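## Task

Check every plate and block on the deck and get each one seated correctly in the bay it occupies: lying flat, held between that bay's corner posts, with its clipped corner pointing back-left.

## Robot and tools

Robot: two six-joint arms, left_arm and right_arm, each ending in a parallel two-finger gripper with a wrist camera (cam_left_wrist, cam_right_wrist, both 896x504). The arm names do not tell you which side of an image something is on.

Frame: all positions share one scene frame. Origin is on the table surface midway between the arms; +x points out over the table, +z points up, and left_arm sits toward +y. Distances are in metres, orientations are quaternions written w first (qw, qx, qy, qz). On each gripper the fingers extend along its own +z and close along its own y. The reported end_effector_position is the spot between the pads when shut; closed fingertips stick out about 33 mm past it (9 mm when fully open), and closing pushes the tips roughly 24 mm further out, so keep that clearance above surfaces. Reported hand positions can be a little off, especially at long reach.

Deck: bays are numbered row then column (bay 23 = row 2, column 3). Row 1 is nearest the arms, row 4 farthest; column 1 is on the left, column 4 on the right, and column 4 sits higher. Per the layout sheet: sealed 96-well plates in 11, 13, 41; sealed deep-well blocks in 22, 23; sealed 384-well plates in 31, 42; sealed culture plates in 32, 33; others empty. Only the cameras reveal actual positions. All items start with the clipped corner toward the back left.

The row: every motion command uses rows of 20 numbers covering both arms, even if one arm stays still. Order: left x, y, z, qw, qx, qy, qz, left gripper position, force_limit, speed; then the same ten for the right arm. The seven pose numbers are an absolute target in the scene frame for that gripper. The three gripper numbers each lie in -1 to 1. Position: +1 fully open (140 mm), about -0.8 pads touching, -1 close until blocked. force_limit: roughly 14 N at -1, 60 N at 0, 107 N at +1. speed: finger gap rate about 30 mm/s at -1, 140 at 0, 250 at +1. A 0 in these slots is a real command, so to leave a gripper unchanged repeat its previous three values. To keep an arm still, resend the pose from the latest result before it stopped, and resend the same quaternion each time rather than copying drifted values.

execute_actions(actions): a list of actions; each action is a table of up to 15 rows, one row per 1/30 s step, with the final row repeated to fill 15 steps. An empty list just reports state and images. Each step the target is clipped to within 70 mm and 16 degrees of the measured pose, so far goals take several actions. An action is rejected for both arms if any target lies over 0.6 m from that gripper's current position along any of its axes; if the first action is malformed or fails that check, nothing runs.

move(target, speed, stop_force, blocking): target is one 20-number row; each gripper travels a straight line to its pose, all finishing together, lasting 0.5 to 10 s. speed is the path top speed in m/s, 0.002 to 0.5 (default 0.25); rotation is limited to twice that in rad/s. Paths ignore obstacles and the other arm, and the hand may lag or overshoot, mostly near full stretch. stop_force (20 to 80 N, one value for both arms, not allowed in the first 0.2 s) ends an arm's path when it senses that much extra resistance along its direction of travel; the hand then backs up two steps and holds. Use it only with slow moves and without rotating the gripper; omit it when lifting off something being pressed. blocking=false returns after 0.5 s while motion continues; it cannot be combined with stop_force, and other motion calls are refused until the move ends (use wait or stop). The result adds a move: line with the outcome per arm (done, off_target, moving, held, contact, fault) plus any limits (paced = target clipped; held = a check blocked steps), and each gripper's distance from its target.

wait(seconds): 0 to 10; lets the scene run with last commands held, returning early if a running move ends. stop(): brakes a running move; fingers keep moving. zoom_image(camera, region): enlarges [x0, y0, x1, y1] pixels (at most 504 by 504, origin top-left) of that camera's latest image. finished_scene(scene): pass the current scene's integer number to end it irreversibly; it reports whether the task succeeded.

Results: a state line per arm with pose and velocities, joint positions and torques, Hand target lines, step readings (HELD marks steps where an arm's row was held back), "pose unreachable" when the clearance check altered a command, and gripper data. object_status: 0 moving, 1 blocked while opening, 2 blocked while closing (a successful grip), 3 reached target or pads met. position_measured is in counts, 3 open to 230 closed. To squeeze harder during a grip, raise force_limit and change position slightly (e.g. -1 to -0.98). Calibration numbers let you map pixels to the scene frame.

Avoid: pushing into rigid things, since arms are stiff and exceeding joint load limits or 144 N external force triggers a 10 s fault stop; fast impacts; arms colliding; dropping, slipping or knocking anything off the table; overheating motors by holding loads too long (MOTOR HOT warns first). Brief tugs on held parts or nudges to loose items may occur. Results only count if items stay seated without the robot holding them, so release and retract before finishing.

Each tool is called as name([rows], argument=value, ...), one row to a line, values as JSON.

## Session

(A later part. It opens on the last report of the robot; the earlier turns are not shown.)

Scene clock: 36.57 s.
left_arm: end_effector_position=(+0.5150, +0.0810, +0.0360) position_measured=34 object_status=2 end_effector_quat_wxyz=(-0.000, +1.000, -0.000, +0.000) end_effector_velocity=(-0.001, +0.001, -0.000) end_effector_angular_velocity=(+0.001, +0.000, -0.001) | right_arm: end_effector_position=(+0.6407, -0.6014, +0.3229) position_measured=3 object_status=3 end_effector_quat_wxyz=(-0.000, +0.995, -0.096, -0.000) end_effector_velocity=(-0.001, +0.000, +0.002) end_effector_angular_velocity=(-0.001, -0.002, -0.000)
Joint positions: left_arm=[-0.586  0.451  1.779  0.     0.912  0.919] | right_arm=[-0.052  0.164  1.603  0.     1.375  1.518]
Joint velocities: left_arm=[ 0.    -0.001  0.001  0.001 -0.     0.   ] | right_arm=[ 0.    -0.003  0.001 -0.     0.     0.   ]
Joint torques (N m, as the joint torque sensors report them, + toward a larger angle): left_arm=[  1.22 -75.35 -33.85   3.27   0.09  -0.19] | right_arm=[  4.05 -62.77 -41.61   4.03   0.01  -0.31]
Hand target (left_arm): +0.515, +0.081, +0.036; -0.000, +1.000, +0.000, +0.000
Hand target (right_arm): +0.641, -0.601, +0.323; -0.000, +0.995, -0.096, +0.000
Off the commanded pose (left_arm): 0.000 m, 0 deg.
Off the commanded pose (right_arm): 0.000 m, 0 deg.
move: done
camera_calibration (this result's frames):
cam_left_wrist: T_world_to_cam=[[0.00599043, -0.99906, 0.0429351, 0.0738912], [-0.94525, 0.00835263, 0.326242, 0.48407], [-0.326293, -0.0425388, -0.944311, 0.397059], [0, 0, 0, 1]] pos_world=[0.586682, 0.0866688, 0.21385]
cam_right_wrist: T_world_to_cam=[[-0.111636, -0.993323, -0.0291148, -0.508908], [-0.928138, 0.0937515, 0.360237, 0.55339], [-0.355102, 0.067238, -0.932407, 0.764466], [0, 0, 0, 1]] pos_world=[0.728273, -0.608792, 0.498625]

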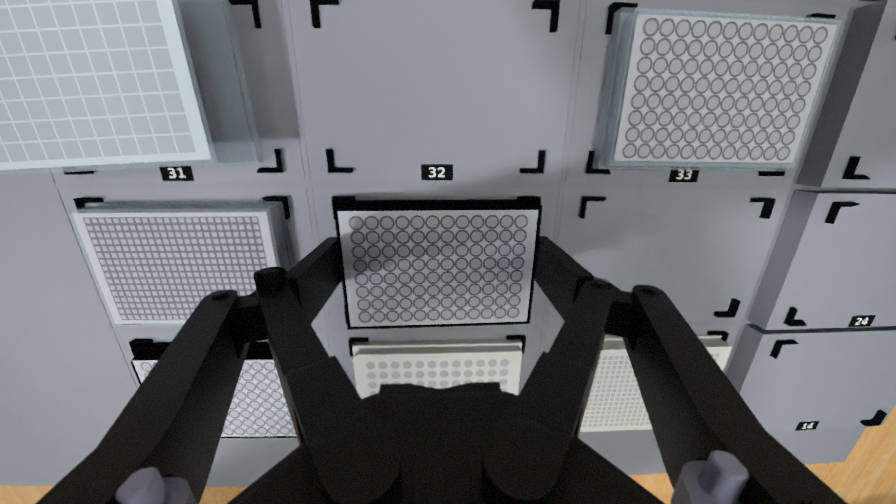

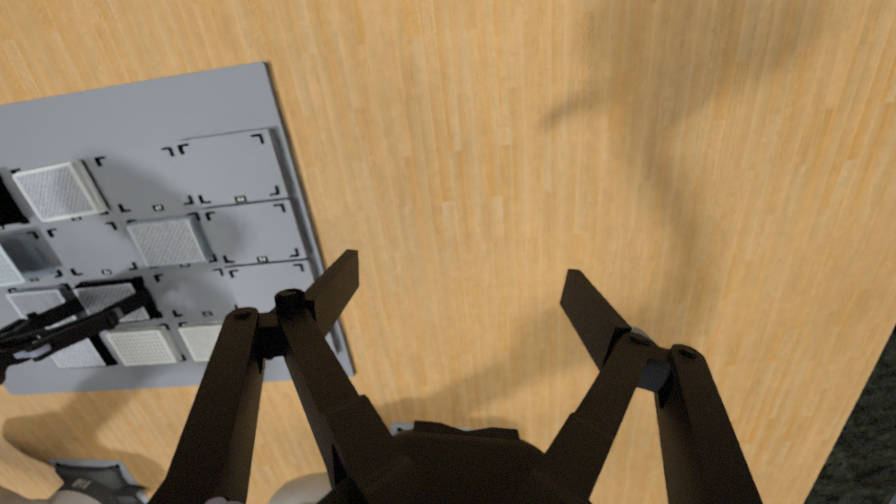

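move(target=[0.514,0.0815,0.036,0,1,-0.006,0,-1,-0.6,-1,0.6407,-0.6014,0.3229,0,0.995,-0.096,0,1,0,0], speed=0.02)

move(target=[0.514,0.0815,0.0325,0,1,-0.006,0,-1,-0.6,-1,0.6407,-0.6014,0.3229,0,0.995,-0.096,0,1,0,0], speed=0.008)

move(target=[0.514,0.0815,0.0325,0,1,-0.006,0,1,-0.6,-1,0.6407,-0.6014,0.3229,0,0.995,-0.096,0,1,0,0])

move(target=[0.49,0.0815,0.07,0,1,0,0,1,-0.6,-1,0.6407,-0.6014,0.3229,0,0.995,-0.096,0,1,0,0])

zoom_image(camera="cam_left_wrist", region=[310,110,570,320])

move(target=[0.728,0.072,0.055,0,0.9994,0.035,0,1,-1,-1,0.6407,-0.6014,0.3229,0,0.995,-0.096,0,1,0,0])

Scene clock: 48.07 s.
left_arm: end_effector_position=(+0.5140, +0.0815, +0.0360) position_measured=34 object_status=2 end_effector_quat_wxyz=(-0.000, +1.000, -0.006, -0.000) end_effector_velocity=(-0.000, +0.000, -0.001) end_effector_angular_velocity=(+0.001, +0.001, -0.000) | right_arm: end_effector_position=(+0.6407, -0.6014, +0.3229) position_measured=3 object_status=3 end_effector_quat_wxyz=(-0.000, +0.995, -0.096, -0.000) end_effector_velocity=(-0.000, +0.000, -0.000) end_effector_angular_velocity=(+0.000, -0.000, -0.001)
Joint positions: left_arm=[-0.586  0.449  1.781  0.     0.911  0.931] | right_arm=[-0.052  0.164  1.603  0.     1.375  1.518]
Joint velocities: left_arm=[ 0.     0.     0.001 -0.     0.     0.   ] | right_arm=[-0.    -0.     0.001  0.    -0.001  0.001]
Joint torques (N m, as the joint torque sensors report them, + toward a larger angle): left_arm=[  2.   -75.64 -34.03   3.3    0.08  -0.26] | right_arm=[  3.71 -63.06 -41.57   3.86   0.18  -0.44]
Hand target (left_arm): +0.514, +0.082, +0.036; +0.000, +1.000, -0.006, +0.000
Hand target (right_arm): +0.641, -0.601, +0.323; -0.000, +0.995, -0.096, +0.000
Off the commanded pose (left_arm): 0.000 m, 0 deg.
Off the commanded pose (right_arm): 0.000 m, 0 deg.
move: done
camera_calibration (this result's frames):
cam_left_wrist: T_world_to_cam=[[-0.0059842, -0.999059, 0.0429587, 0.0805444], [-0.945072, 0.0196901, 0.326269, 0.482102], [-0.326808, -0.0386466, -0.9443, 0.396702], [0, 0, 0, 1]] pos_world=[0.585748, 0.0863071, 0.213851]
cam_right_wrist: T_world_to_cam=[[-0.111636, -0.993323, -0.0291148, -0.508908], [-0.928138, 0.0937514, 0.360237, 0.55339], [-0.355102, 0.0672379, -0.932407, 0.764466], [0, 0, 0, 1]] pos_world=[0.728273, -0.608792, 0.498625]

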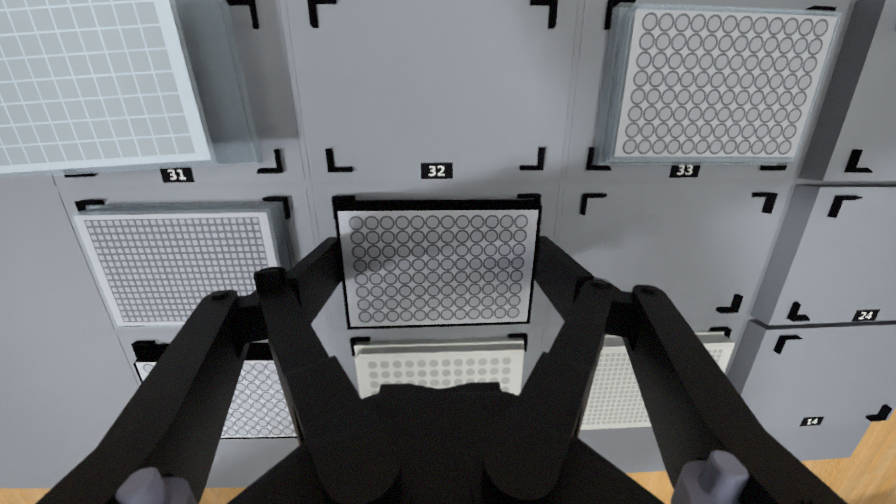

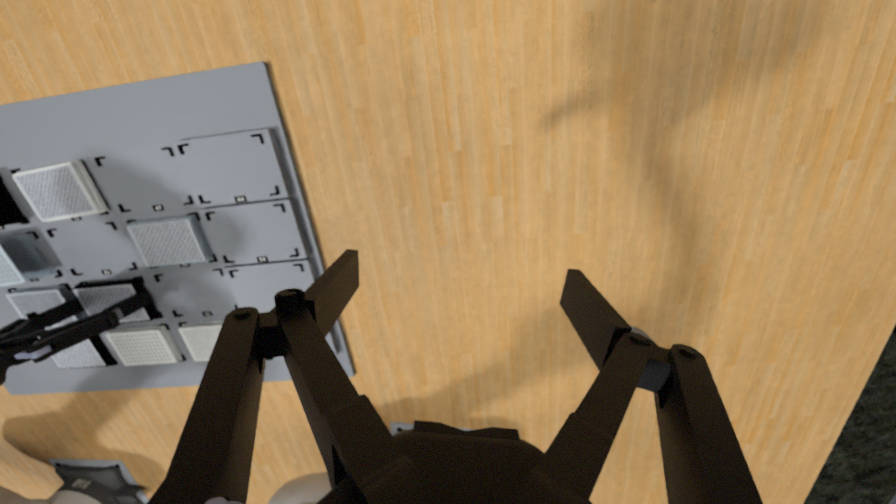

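Scene clock: 48.77 s.
left_arm: end_effector_position=(+0.5140, +0.0815, +0.0325) position_measured=34 object_status=2 end_effector_quat_wxyz=(-0.000, +1.000, -0.006, +0.000) end_effector_velocity=(-0.001, +0.000, -0.000) end_effector_angular_velocity=(-0.000, +0.001, +0.001) | right_arm: end_effector_position=(+0.6407, -0.6014, +0.3229) position_measured=3 object_status=3 end_effector_quat_wxyz=(-0.000, +0.995, -0.096, +0.000) end_effector_velocity=(-0.000, +0.000, -0.000) end_effector_angular_velocity=(+0.000, +0.000, +0.000)
Joint positions: left_arm=[-0.586  0.453  1.783  0.     0.906  0.931] | right_arm=[-0.052  0.164  1.603  0.     1.375  1.518]
Joint velocities: left_arm=[-0.    -0.     0.001 -0.001 -0.    -0.   ] | right_arm=[ 0.  0.  0.  0.  0. -0.]
Joint torques (N m, as the joint torque sensors report them, + toward a larger angle): left_arm=[  0.52 -72.41 -33.88   2.71  -0.59  -0.17] | right_arm=[  2.79 -61.65 -41.11   3.87   0.18  -0.38]
Hand target (left_arm): +0.514, +0.082, +0.032; +0.000, +1.000, -0.006, -0.000
Hand target (right_arm): +0.641, -0.601, +0.323; -0.000, +0.995, -0.096, +0.000
Off the commanded pose (left_arm): 0.000 m, 0 deg.
Off the commanded pose (right_arm): 0.000 m, 0 deg.
move: done
camera_calibration (this result's frames):
cam_left_wrist: T_world_to_cam=[[-0.00598682, -0.999059, 0.0429683, 0.0806955], [-0.945074, 0.0196955, 0.326263, 0.483237], [-0.326802, -0.0386549, -0.944302, 0.393408], [0, 0, 0, 1]] pos_world=[0.585745, 0.0863091, 0.210367]
cam_right_wrist: T_world_to_cam=[[-0.111636, -0.993323, -0.029115, -0.508908], [-0.928138, 0.0937516, 0.360236, 0.55339], [-0.355101, 0.0672382, -0.932407, 0.764466], [0, 0, 0, 1]] pos_world=[0.728273, -0.608792, 0.498625]

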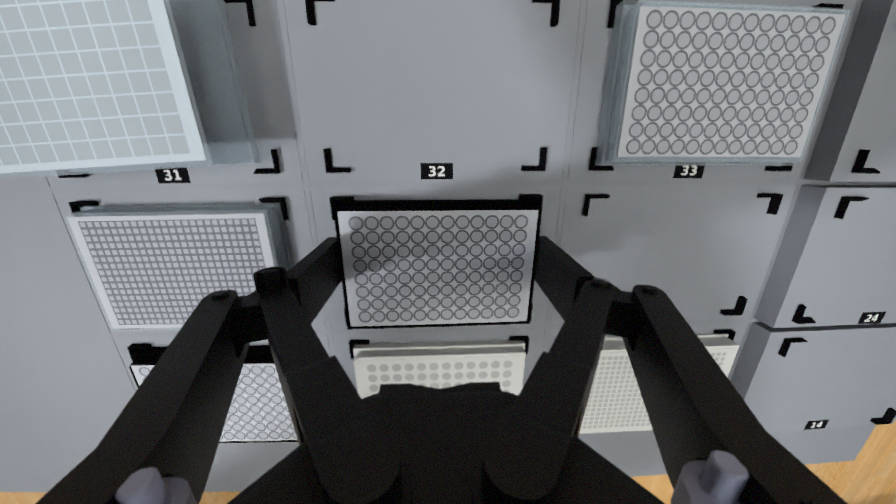

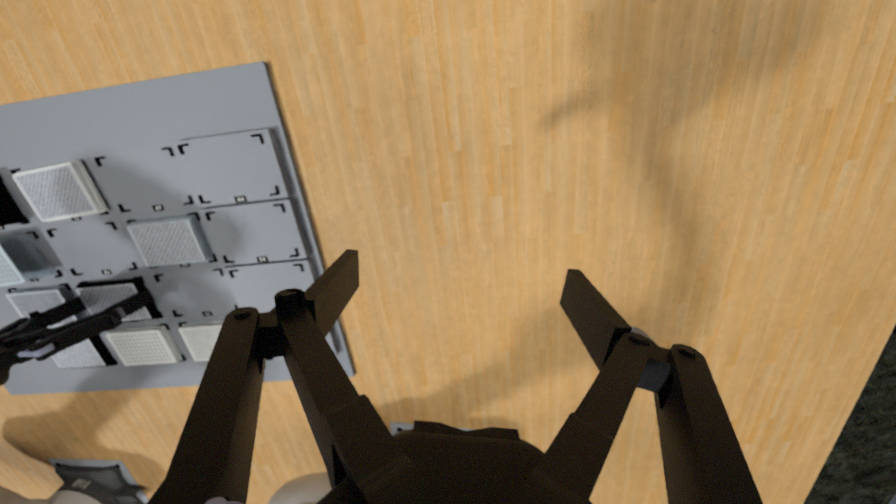

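Scene clock: 49.63 s.
left_arm: end_effector_position=(+0.5140, +0.0815, +0.0325) position_measured=3 object_status=3 end_effector_quat_wxyz=(+0.000, +1.000, -0.006, -0.000) end_effector_velocity=(+0.000, +0.000, +0.000) end_effector_angular_velocity=(+0.000, -0.000, -0.000) | right_arm: end_effector_position=(+0.6407, -0.6014, +0.3229) position_measured=3 object_status=3 end_effector_quat_wxyz=(-0.000, +0.995, -0.096, -0.000) end_effector_velocity=(+0.000, +0.000, -0.000) end_effector_angular_velocity=(+0.000, +0.000, +0.001)
Joint positions: left_arm=[-0.586  0.453  1.783 -0.     0.906  0.931] | right_arm=[-0.052  0.164  1.603  0.     1.375  1.518]
Joint velocities: left_arm=[-0.    -0.     0.     0.001 -0.     0.   ] | right_arm=[ 0.     0.     0.     0.    -0.    -0.001]
Joint torques (N m, as the joint torque sensors report them, + toward a larger angle): left_arm=[  0.75 -75.26 -34.1    3.24   0.13  -0.23] | right_arm=[  1.09 -62.18 -41.93   3.98   0.13  -0.34]
Hand target (left_arm): +0.514, +0.082, +0.032; +0.000, +1.000, -0.006, +0.000
Hand target (right_arm): +0.641, -0.601, +0.323; -0.000, +0.995, -0.096, +0.000
Off the commanded pose (left_arm): 0.000 m, 0 deg.
Off the commanded pose (right_arm): 0.000 m, 0 deg.
move: done
camera_calibration (this result's frames):
cam_left_wrist: T_world_to_cam=[[-0.00598481, -0.999058, 0.0429796, 0.0806928], [-0.945068, 0.0196979, 0.326279, 0.483233], [-0.326818, -0.0386659, -0.944296, 0.39338], [0, 0, 0, 1]] pos_world=[0.585735, 0.0863084, 0.21033]
cam_right_wrist: T_world_to_cam=[[-0.111636, -0.993323, -0.0291148, -0.508908], [-0.928138, 0.0937516, 0.360237, 0.55339], [-0.355102, 0.067238, -0.932406, 0.764466], [0, 0, 0, 1]] pos_world=[0.728273, -0.608792, 0.498625]

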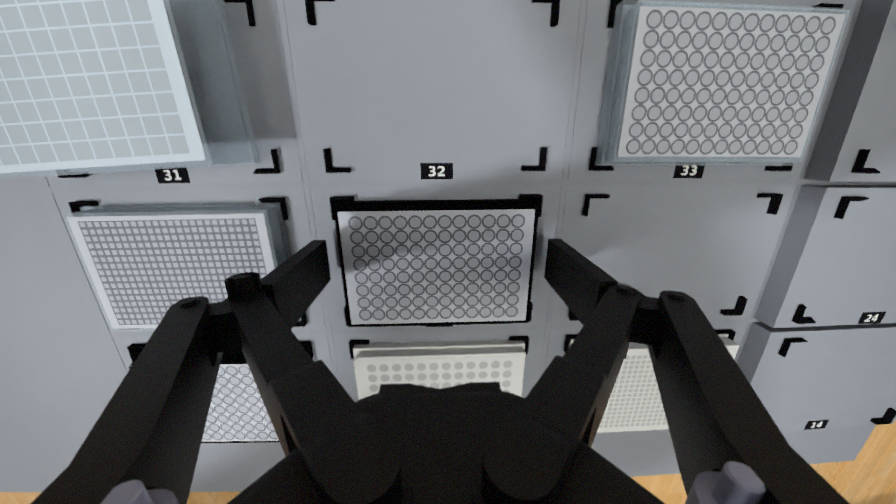

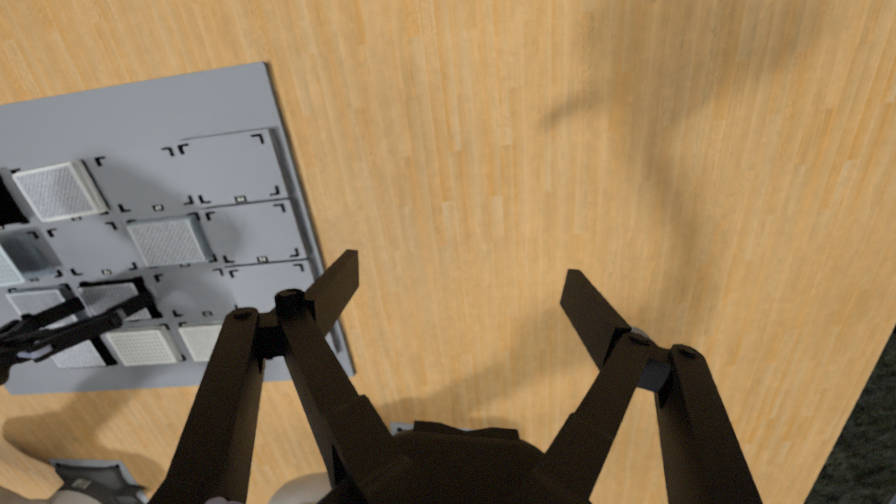

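Scene clock: 50.37 s.
left_arm: end_effector_position=(+0.4900, +0.0815, +0.0700) position_measured=3 object_status=3 end_effector_quat_wxyz=(-0.000, +1.000, +0.000, -0.000) end_effector_velocity=(+0.001, -0.001, +0.001) end_effector_angular_velocity=(-0.001, -0.001, +0.000) | right_arm: end_effector_position=(+0.6407, -0.6014, +0.3229) position_measured=3 object_status=3 end_effector_quat_wxyz=(-0.000, +0.995, -0.096, +0.000) end_effector_velocity=(-0.000, -0.000, -0.001) end_effector_angular_velocity=(+0.000, +0.001, -0.000)
Joint positions: left_arm=[-0.607  0.39   1.798 -0.     0.954  0.898] | right_arm=[-0.052  0.164  1.603  0.     1.375  1.518]
Joint velocities: left_arm=[-0.    -0.    -0.001 -0.     0.     0.   ] | right_arm=[-0.     0.001  0.    -0.    -0.     0.   ]
Joint torques (N m, as the joint torque sensors report them, + toward a larger angle): left_arm=[  1.69 -70.25 -35.02   3.33  -0.05  -0.13] | right_arm=[  2.47 -61.24 -42.05   3.79   0.27  -0.32]
Hand target (left_arm): +0.490, +0.081, +0.070; -0.000, +1.000, +0.000, +0.000
Hand target (right_arm): +0.641, -0.601, +0.323; -0.000, +0.995, -0.096, -0.000
Off the commanded pose (left_arm): 0.000 m, 0 deg.
Off the commanded pose (right_arm): 0.000 m, 0 deg.
move: done
camera_calibration (this result's frames):
cam_left_wrist: T_world_to_cam=[[0.00607891, -0.999058, 0.042958, 0.0730238], [-0.945218, 0.00828053, 0.326333, 0.449331], [-0.326382, -0.0425885, -0.944278, 0.421046], [0, 0, 0, 1]] pos_world=[0.561694, 0.0871661, 0.247816]
cam_right_wrist: T_world_to_cam=[[-0.111636, -0.993323, -0.0291148, -0.508908], [-0.928138, 0.0937516, 0.360236, 0.55339], [-0.355101, 0.067238, -0.932407, 0.764466], [0, 0, 0, 1]] pos_world=[0.728273, -0.608792, 0.498625]

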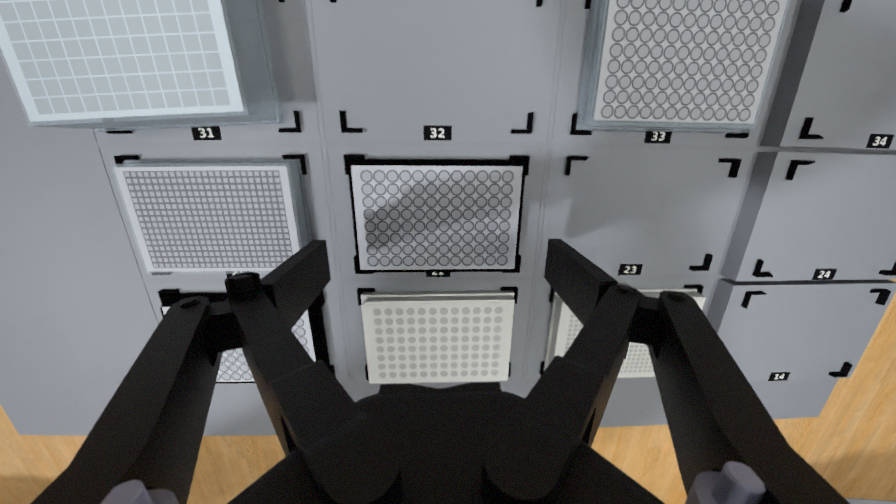

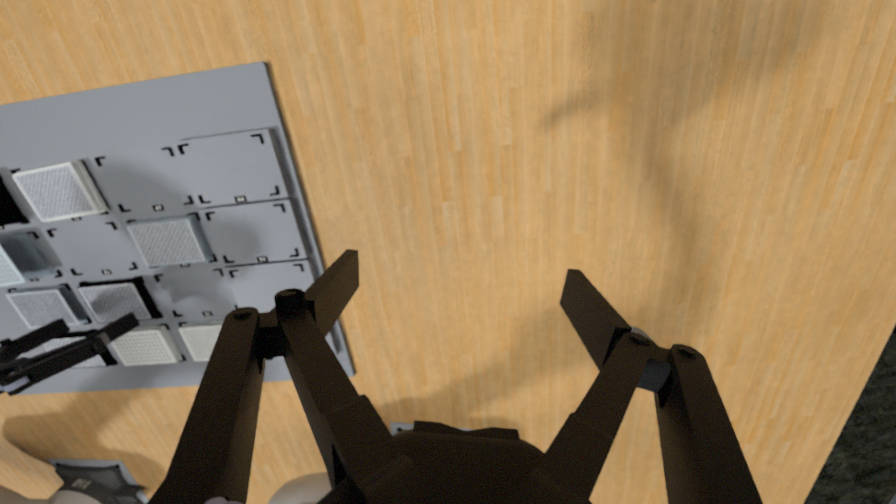

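Region (310, 110, 570, 320) of cam_left_wrist's 896x504 image, scaled by 1.938, with more detail than that image has; it fills the top 407 rows of this view, and the rest is white.

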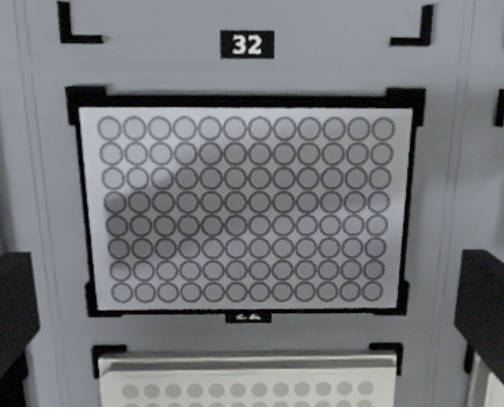

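Scene clock: 51.70 s.
left_arm: end_effector_position=(+0.7279, +0.0719, +0.0549) position_measured=3 object_status=3 end_effector_quat_wxyz=(+0.000, +0.999, +0.035, -0.000) end_effector_velocity=(+0.001, -0.001, +0.001) end_effector_angular_velocity=(-0.002, -0.001, +0.001) | right_arm: end_effector_position=(+0.6407, -0.6014, +0.3229) position_measured=3 object_status=3 end_effector_quat_wxyz=(-0.000, +0.995, -0.096, -0.000) end_effector_velocity=(-0.000, +0.000, +0.001) end_effector_angular_velocity=(-0.000, -0.001, -0.000)
Joint positions: left_arm=[-0.45   0.693  1.325 -0.     1.123  0.986] | right_arm=[-0.052  0.164  1.603  0.     1.375  1.518]
Joint velocities: left_arm=[ 0.     0.001 -0.003 -0.001  0.     0.   ] | right_arm=[ 0.    -0.001 -0.    -0.     0.001  0.   ]
Joint torques (N m, as the joint torque sensors report them, + toward a larger angle): left_arm=[  3.79 -99.89 -38.59   3.68   0.04  -0.12] | right_arm=[  2.08 -62.46 -40.72   3.93  -0.15  -0.42]
Hand target (left_arm): +0.728, +0.072, +0.055; +0.000, +0.999, +0.035, -0.000
Hand target (right_arm): +0.641, -0.601, +0.323; -0.000, +0.995, -0.096, +0.000
Off the commanded pose (left_arm): 0.000 m, 0 deg.
Off the commanded pose (right_arm): 0.000 m, 0 deg.
move: done
camera_calibration (this result's frames):
cam_left_wrist: T_world_to_cam=[[0.0759355, -0.996183, 0.043039, 0.0116147], [-0.943487, -0.05782, 0.326327, 0.682708], [-0.322593, -0.0653865, -0.944277, 0.482977], [0, 0, 0, 1]] pos_world=[0.799049, 0.0826247, 0.232778]
cam_right_wrist: T_world_to_cam=[[-0.111636, -0.993323, -0.0291148, -0.508908], [-0.928138, 0.0937515, 0.360237, 0.55339], [-0.355102, 0.067238, -0.932407, 0.764466], [0, 0, 0, 1]] pos_world=[0.728273, -0.608792, 0.498625]

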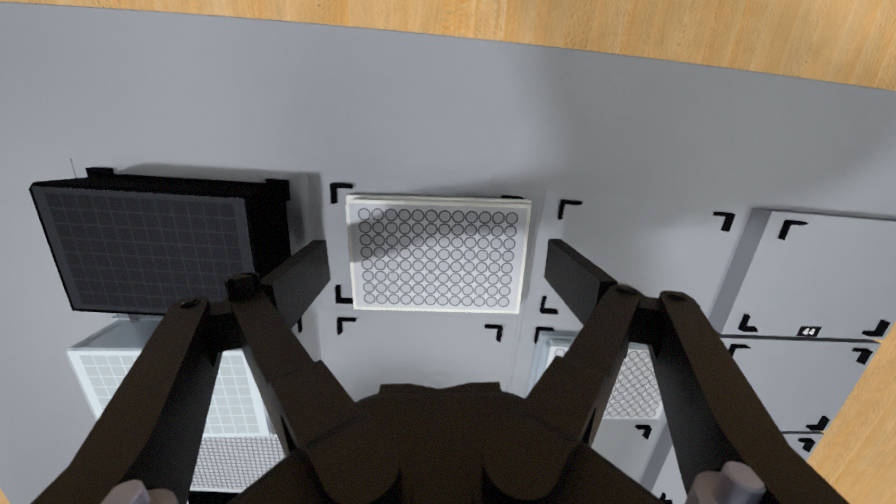

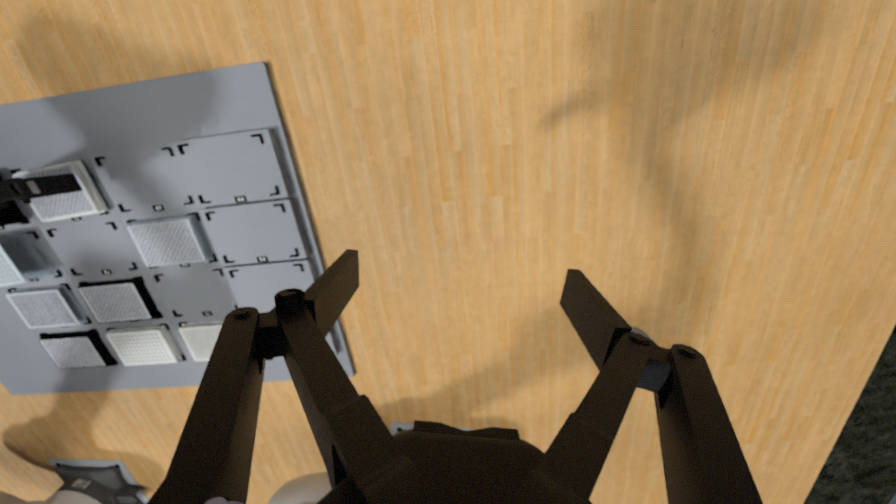

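move(target=[0.728,0.0715,0.034,0,0.9997,0.025,0,1,-1,-1,0.6407,-0.6014,0.3229,0,0.995,-0.096,0,1,0,0], speed=0.015, stop_force=20)

move(target=[0.728,0.0715,0.034,0,0.9997,0.025,0,-1,-0.6,-1,0.6407,-0.6014,0.3229,0,0.995,-0.096,0,1,0,0])

move(target=[0.728,0.0715,0.038,0,0.9997,0.025,0,-1,-0.6,-1,0.6407,-0.6014,0.3229,0,0.995,-0.096,0,1,0,0], speed=0.02)

move(target=[0.730,0.083,0.038,0,1,-0.003,0,-1,-0.6,-1,0.6407,-0.6014,0.3229,0,0.995,-0.096,0,1,0,0], speed=0.03)

zoom_image(camera="cam_left_wrist", region=[290,130,590,380])

Scene clock: 65.13 s.
left_arm: end_effector_position=(+0.7280, +0.0715, +0.0340) position_measured=3 object_status=3 end_effector_quat_wxyz=(+0.000, +1.000, +0.025, +0.000) end_effector_velocity=(-0.001, +0.000, -0.001) end_effector_angular_velocity=(+0.001, +0.001, +0.000) | right_arm: end_effector_position=(+0.6407, -0.6014, +0.3229) position_measured=3 object_status=3 end_effector_quat_wxyz=(-0.000, +0.995, -0.096, -0.000) end_effector_velocity=(+0.000, +0.000, -0.000) end_effector_angular_velocity=(+0.000, +0.000, +0.001)
Joint positions: left_arm=[-0.45   0.709  1.339 -0.     1.094  1.005] | right_arm=[-0.052  0.164  1.603  0.     1.375  1.518]
Joint velocities: left_arm=[ 0.     0.     0.002 -0.    -0.    -0.   ] | right_arm=[-0.     0.    -0.     0.     0.    -0.001]
Joint torques (N m, as the joint torque sensors report them, + toward a larger angle): left_arm=[  1.19 -99.78 -37.66   3.55   0.14  -0.17] | right_arm=[  3.46 -63.23 -41.24   4.13   0.15  -0.32]
Hand target (left_arm): +0.728, +0.072, +0.034; +0.000, +1.000, +0.025, -0.000
Hand target (right_arm): +0.641, -0.601, +0.323; -0.000, +0.995, -0.096, +0.000
Off the commanded pose (left_arm): 0.000 m, 0 deg.
Off the commanded pose (right_arm): 0.000 m, 0 deg.
move: done
camera_calibration (this result's frames):
cam_left_wrist: T_world_to_cam=[[0.0559206, -0.99751, 0.0429734, 0.0267399], [-0.944478, -0.0388918, 0.326265, 0.688946], [-0.323781, -0.0588324, -0.944301, 0.463604], [0, 0, 0, 1]] pos_world=[0.799305, 0.0807426, 0.211853]
cam_right_wrist: T_world_to_cam=[[-0.111636, -0.993323, -0.029115, -0.508908], [-0.928138, 0.0937515, 0.360237, 0.55339], [-0.355102, 0.0672382, -0.932407, 0.764466], [0, 0, 0, 1]] pos_world=[0.728273, -0.608792, 0.498625]

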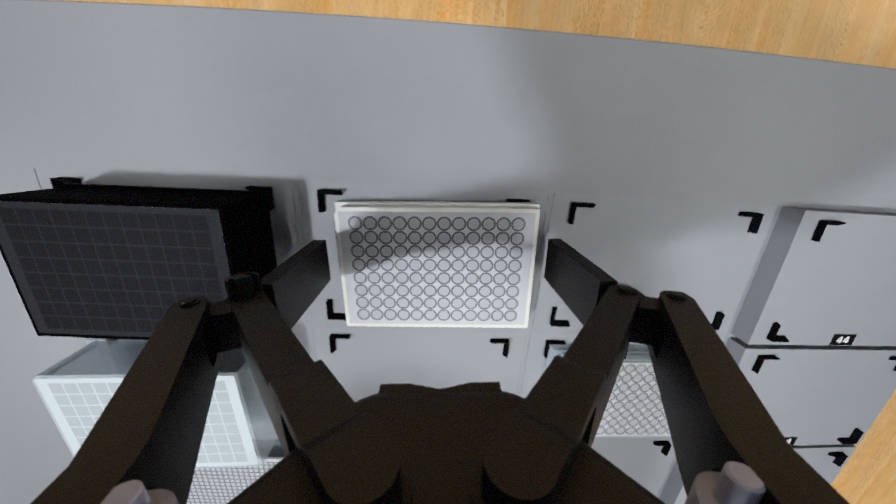

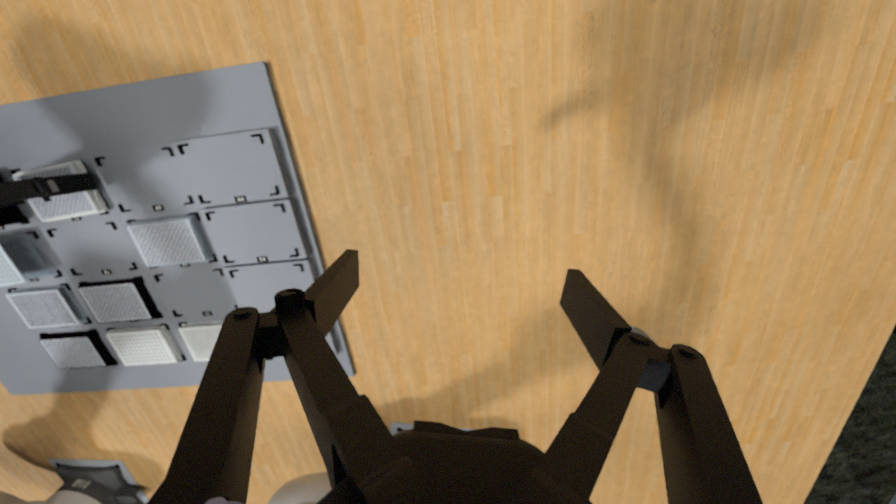

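Scene clock: 66.00 s.
left_arm: end_effector_position=(+0.7280, +0.0715, +0.0340) position_measured=34 object_status=2 end_effector_quat_wxyz=(-0.000, +1.000, +0.025, +0.000) end_effector_velocity=(-0.000, +0.000, -0.000) end_effector_angular_velocity=(+0.000, +0.000, -0.000) | right_arm: end_effector_position=(+0.6407, -0.6014, +0.3229) position_measured=3 object_status=3 end_effector_quat_wxyz=(-0.000, +0.995, -0.096, +0.000) end_effector_velocity=(-0.000, -0.000, -0.001) end_effector_angular_velocity=(-0.000, +0.001, -0.000)
Joint positions: left_arm=[-0.45   0.709  1.339  0.     1.094  1.005] | right_arm=[-0.052  0.164  1.603  0.     1.375  1.518]
Joint velocities: left_arm=[ 0.  0.  0.  0. -0. -0.] | right_arm=[-0.  0.  0. -0. -0.  0.]
Joint torques (N m, as the joint torque sensors report them, + toward a larger angle): left_arm=[ -0.51 -83.03 -31.99   2.06  -2.52  -0.03] | right_arm=[  2.07 -61.67 -41.93   4.11  -0.05  -0.53]
Hand target (left_arm): +0.728, +0.072, +0.034; -0.000, +1.000, +0.025, +0.000
Hand target (right_arm): +0.641, -0.601, +0.323; -0.000, +0.995, -0.096, +0.000
Off the commanded pose (left_arm): 0.000 m, 0 deg.
Off the commanded pose (right_arm): 0.000 m, 0 deg.
move: done
camera_calibration (this result's frames):
cam_left_wrist: T_world_to_cam=[[0.0558546, -0.997517, 0.0428862, 0.0268229], [-0.944506, -0.0388626, 0.326187, 0.688981], [-0.32371, -0.0587253, -0.944332, 0.463574], [0, 0, 0, 1]] pos_world=[0.799313, 0.0807554, 0.211881]
cam_right_wrist: T_world_to_cam=[[-0.111636, -0.993323, -0.0291148, -0.508908], [-0.928138, 0.0937516, 0.360237, 0.55339], [-0.355101, 0.067238, -0.932407, 0.764466], [0, 0, 0, 1]] pos_world=[0.728273, -0.608792, 0.498625]

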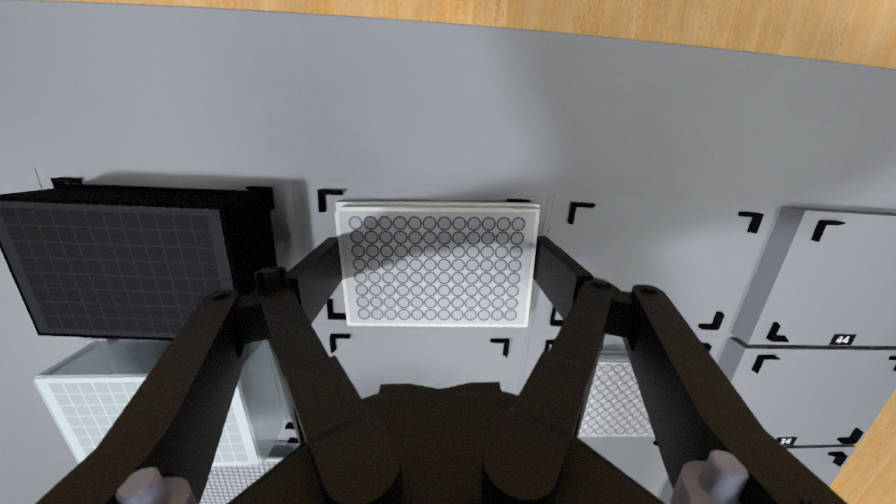

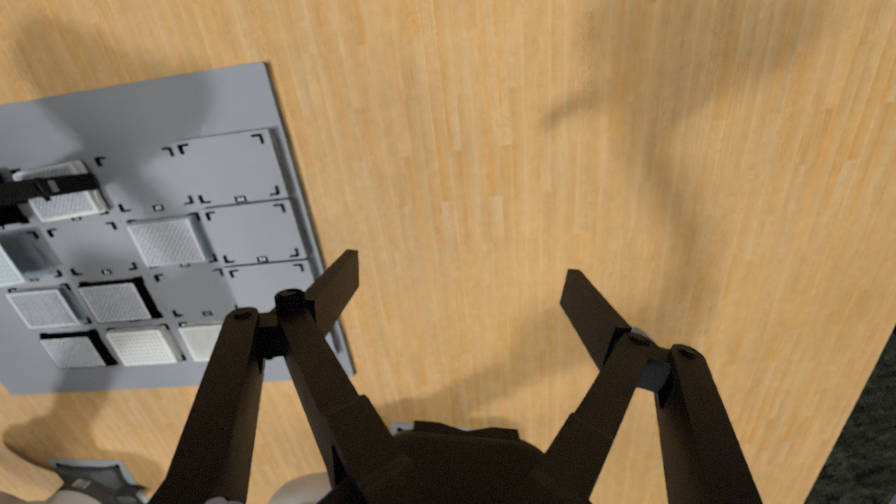

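Scene clock: 66.70 s.
left_arm: end_effector_position=(+0.7280, +0.0715, +0.0380) position_measured=35 object_status=2 end_effector_quat_wxyz=(-0.000, +1.000, +0.025, -0.000) end_effector_velocity=(-0.001, +0.000, -0.001) end_effector_angular_velocity=(+0.001, +0.001, +0.000) | right_arm: end_effector_position=(+0.6407, -0.6014, +0.3229) position_measured=3 object_status=3 end_effector_quat_wxyz=(-0.000, +0.995, -0.096, +0.000) end_effector_velocity=(-0.000, +0.000, +0.000) end_effector_angular_velocity=(+0.000, +0.001, +0.000)
Joint positions: left_arm=[-0.45   0.706  1.336 -0.     1.1    1.005] | right_arm=[-0.052  0.164  1.603  0.     1.375  1.518]
Joint velocities: left_arm=[ 0.     0.     0.001  0.     0.    -0.   ] | right_arm=[-0.     0.    -0.     0.     0.001 -0.001]
Joint torques (N m, as the joint torque sensors report them, + toward a larger angle): left_arm=[   1.7  -100.95  -38.22    3.49    0.06   -0.32] | right_arm=[  1.13 -61.7  -40.61   4.13  -0.03  -0.27]
Hand target (left_arm): +0.728, +0.071, +0.038; -0.000, +1.000, +0.025, +0.000
Hand target (right_arm): +0.641, -0.601, +0.323; -0.000, +0.995, -0.096, +0.000
Off the commanded pose (left_arm): 0.000 m, 0 deg.
Off the commanded pose (right_arm): 0.000 m, 0 deg.
move: done
camera_calibration (this result's frames):
cam_left_wrist: T_world_to_cam=[[0.055919, -0.997511, 0.042962, 0.0265688], [-0.944473, -0.0388932, 0.326279, 0.687645], [-0.323796, -0.0588217, -0.944297, 0.467378], [0, 0, 0, 1]] pos_world=[0.799311, 0.0807393, 0.215838]
cam_right_wrist: T_world_to_cam=[[-0.111636, -0.993323, -0.0291147, -0.508908], [-0.928138, 0.0937516, 0.360237, 0.55339], [-0.355101, 0.0672379, -0.932407, 0.764466], [0, 0, 0, 1]] pos_world=[0.728273, -0.608792, 0.498625]

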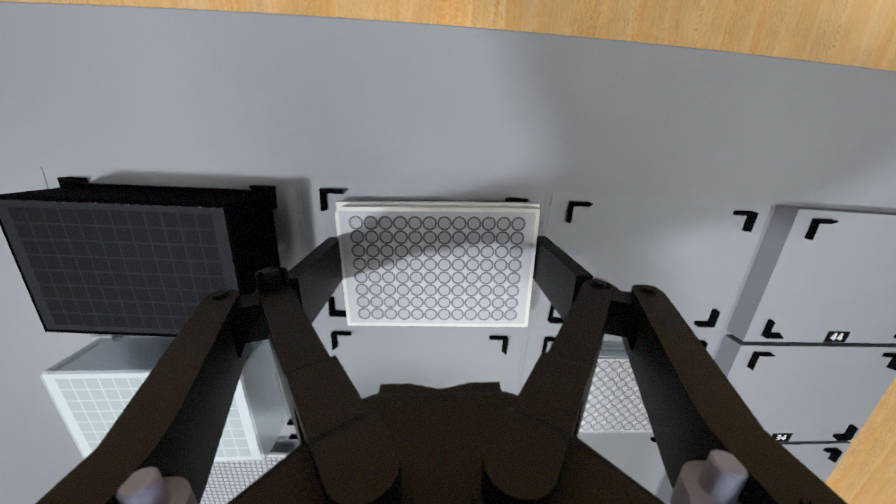

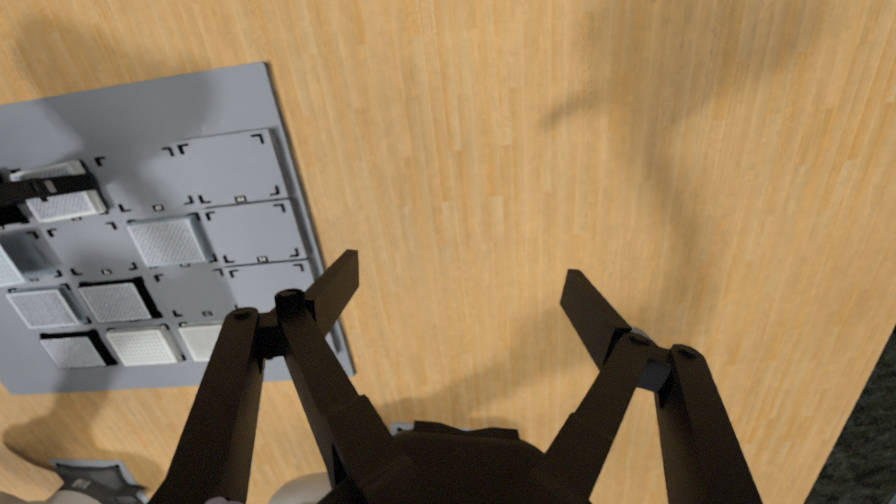

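Scene clock: 67.87 s.
left_arm: end_effector_position=(+0.7300, +0.0830, +0.0380) position_measured=35 object_status=2 end_effector_quat_wxyz=(-0.000, +1.000, -0.003, -0.000) end_effector_velocity=(-0.000, +0.000, +0.000) end_effector_angular_velocity=(+0.001, -0.000, -0.001) | right_arm: end_effector_position=(+0.6407, -0.6014, +0.3229) position_measured=3 object_status=3 end_effector_quat_wxyz=(-0.000, +0.995, -0.096, +0.000) end_effector_velocity=(-0.000, +0.000, -0.001) end_effector_angular_velocity=(+0.000, +0.001, -0.001)
Joint positions: left_arm=[-0.438  0.701  1.345 -0.     1.095  1.073] | right_arm=[-0.052  0.164  1.603  0.     1.375  1.518]
Joint velocities: left_arm=[ 0.    -0.     0.     0.001  0.     0.   ] | right_arm=[ 0.     0.001  0.001 -0.    -0.     0.001]
Joint torques (N m, as the joint torque sensors report them, + toward a larger angle): left_arm=[  3.   -99.76 -38.32   4.24  -0.21  -0.28] | right_arm=[  2.91 -63.39 -41.59   3.88   0.02  -0.37]
Hand target (left_arm): +0.730, +0.083, +0.038; +0.000, +1.000, -0.003, -0.000
Hand target (right_arm): +0.641, -0.601, +0.323; -0.000, +0.995, -0.096, +0.000
Off the commanded pose (left_arm): 0.000 m, 0 deg.
Off the commanded pose (right_arm): 0.000 m, 0 deg.
move: done
camera_calibration (this result's frames):
cam_left_wrist: T_world_to_cam=[[0.0000019217, -0.999077, 0.0429663, 0.0788644], [-0.945171, 0.0140299, 0.326274, 0.686091], [-0.326575, -0.0406111, -0.944298, 0.469238], [0, 0, 0, 1]] pos_world=[0.801714, 0.0882221, 0.215859]
cam_right_wrist: T_world_to_cam=[[-0.111636, -0.993323, -0.0291149, -0.508908], [-0.928138, 0.0937516, 0.360236, 0.55339], [-0.355101, 0.0672381, -0.932407, 0.764466], [0, 0, 0, 1]] pos_world=[0.728273, -0.608792, 0.498625]

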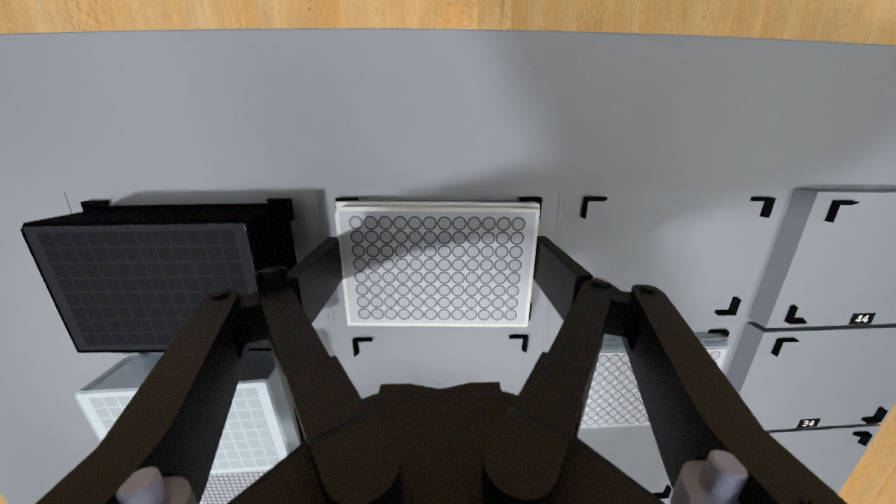

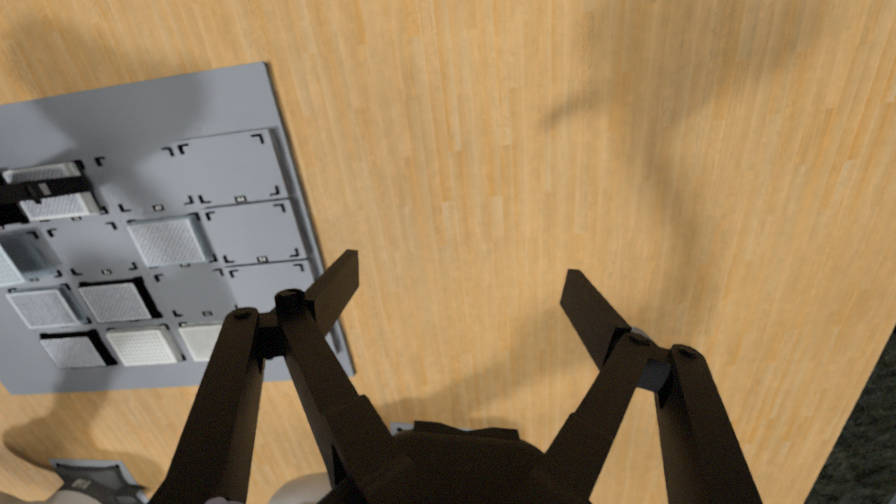

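Region (290, 130, 590, 380) of cam_left_wrist's 896x504 image, scaled by 1.680, with more detail than that image has.

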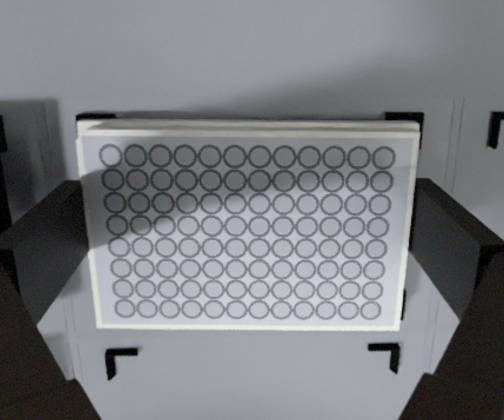

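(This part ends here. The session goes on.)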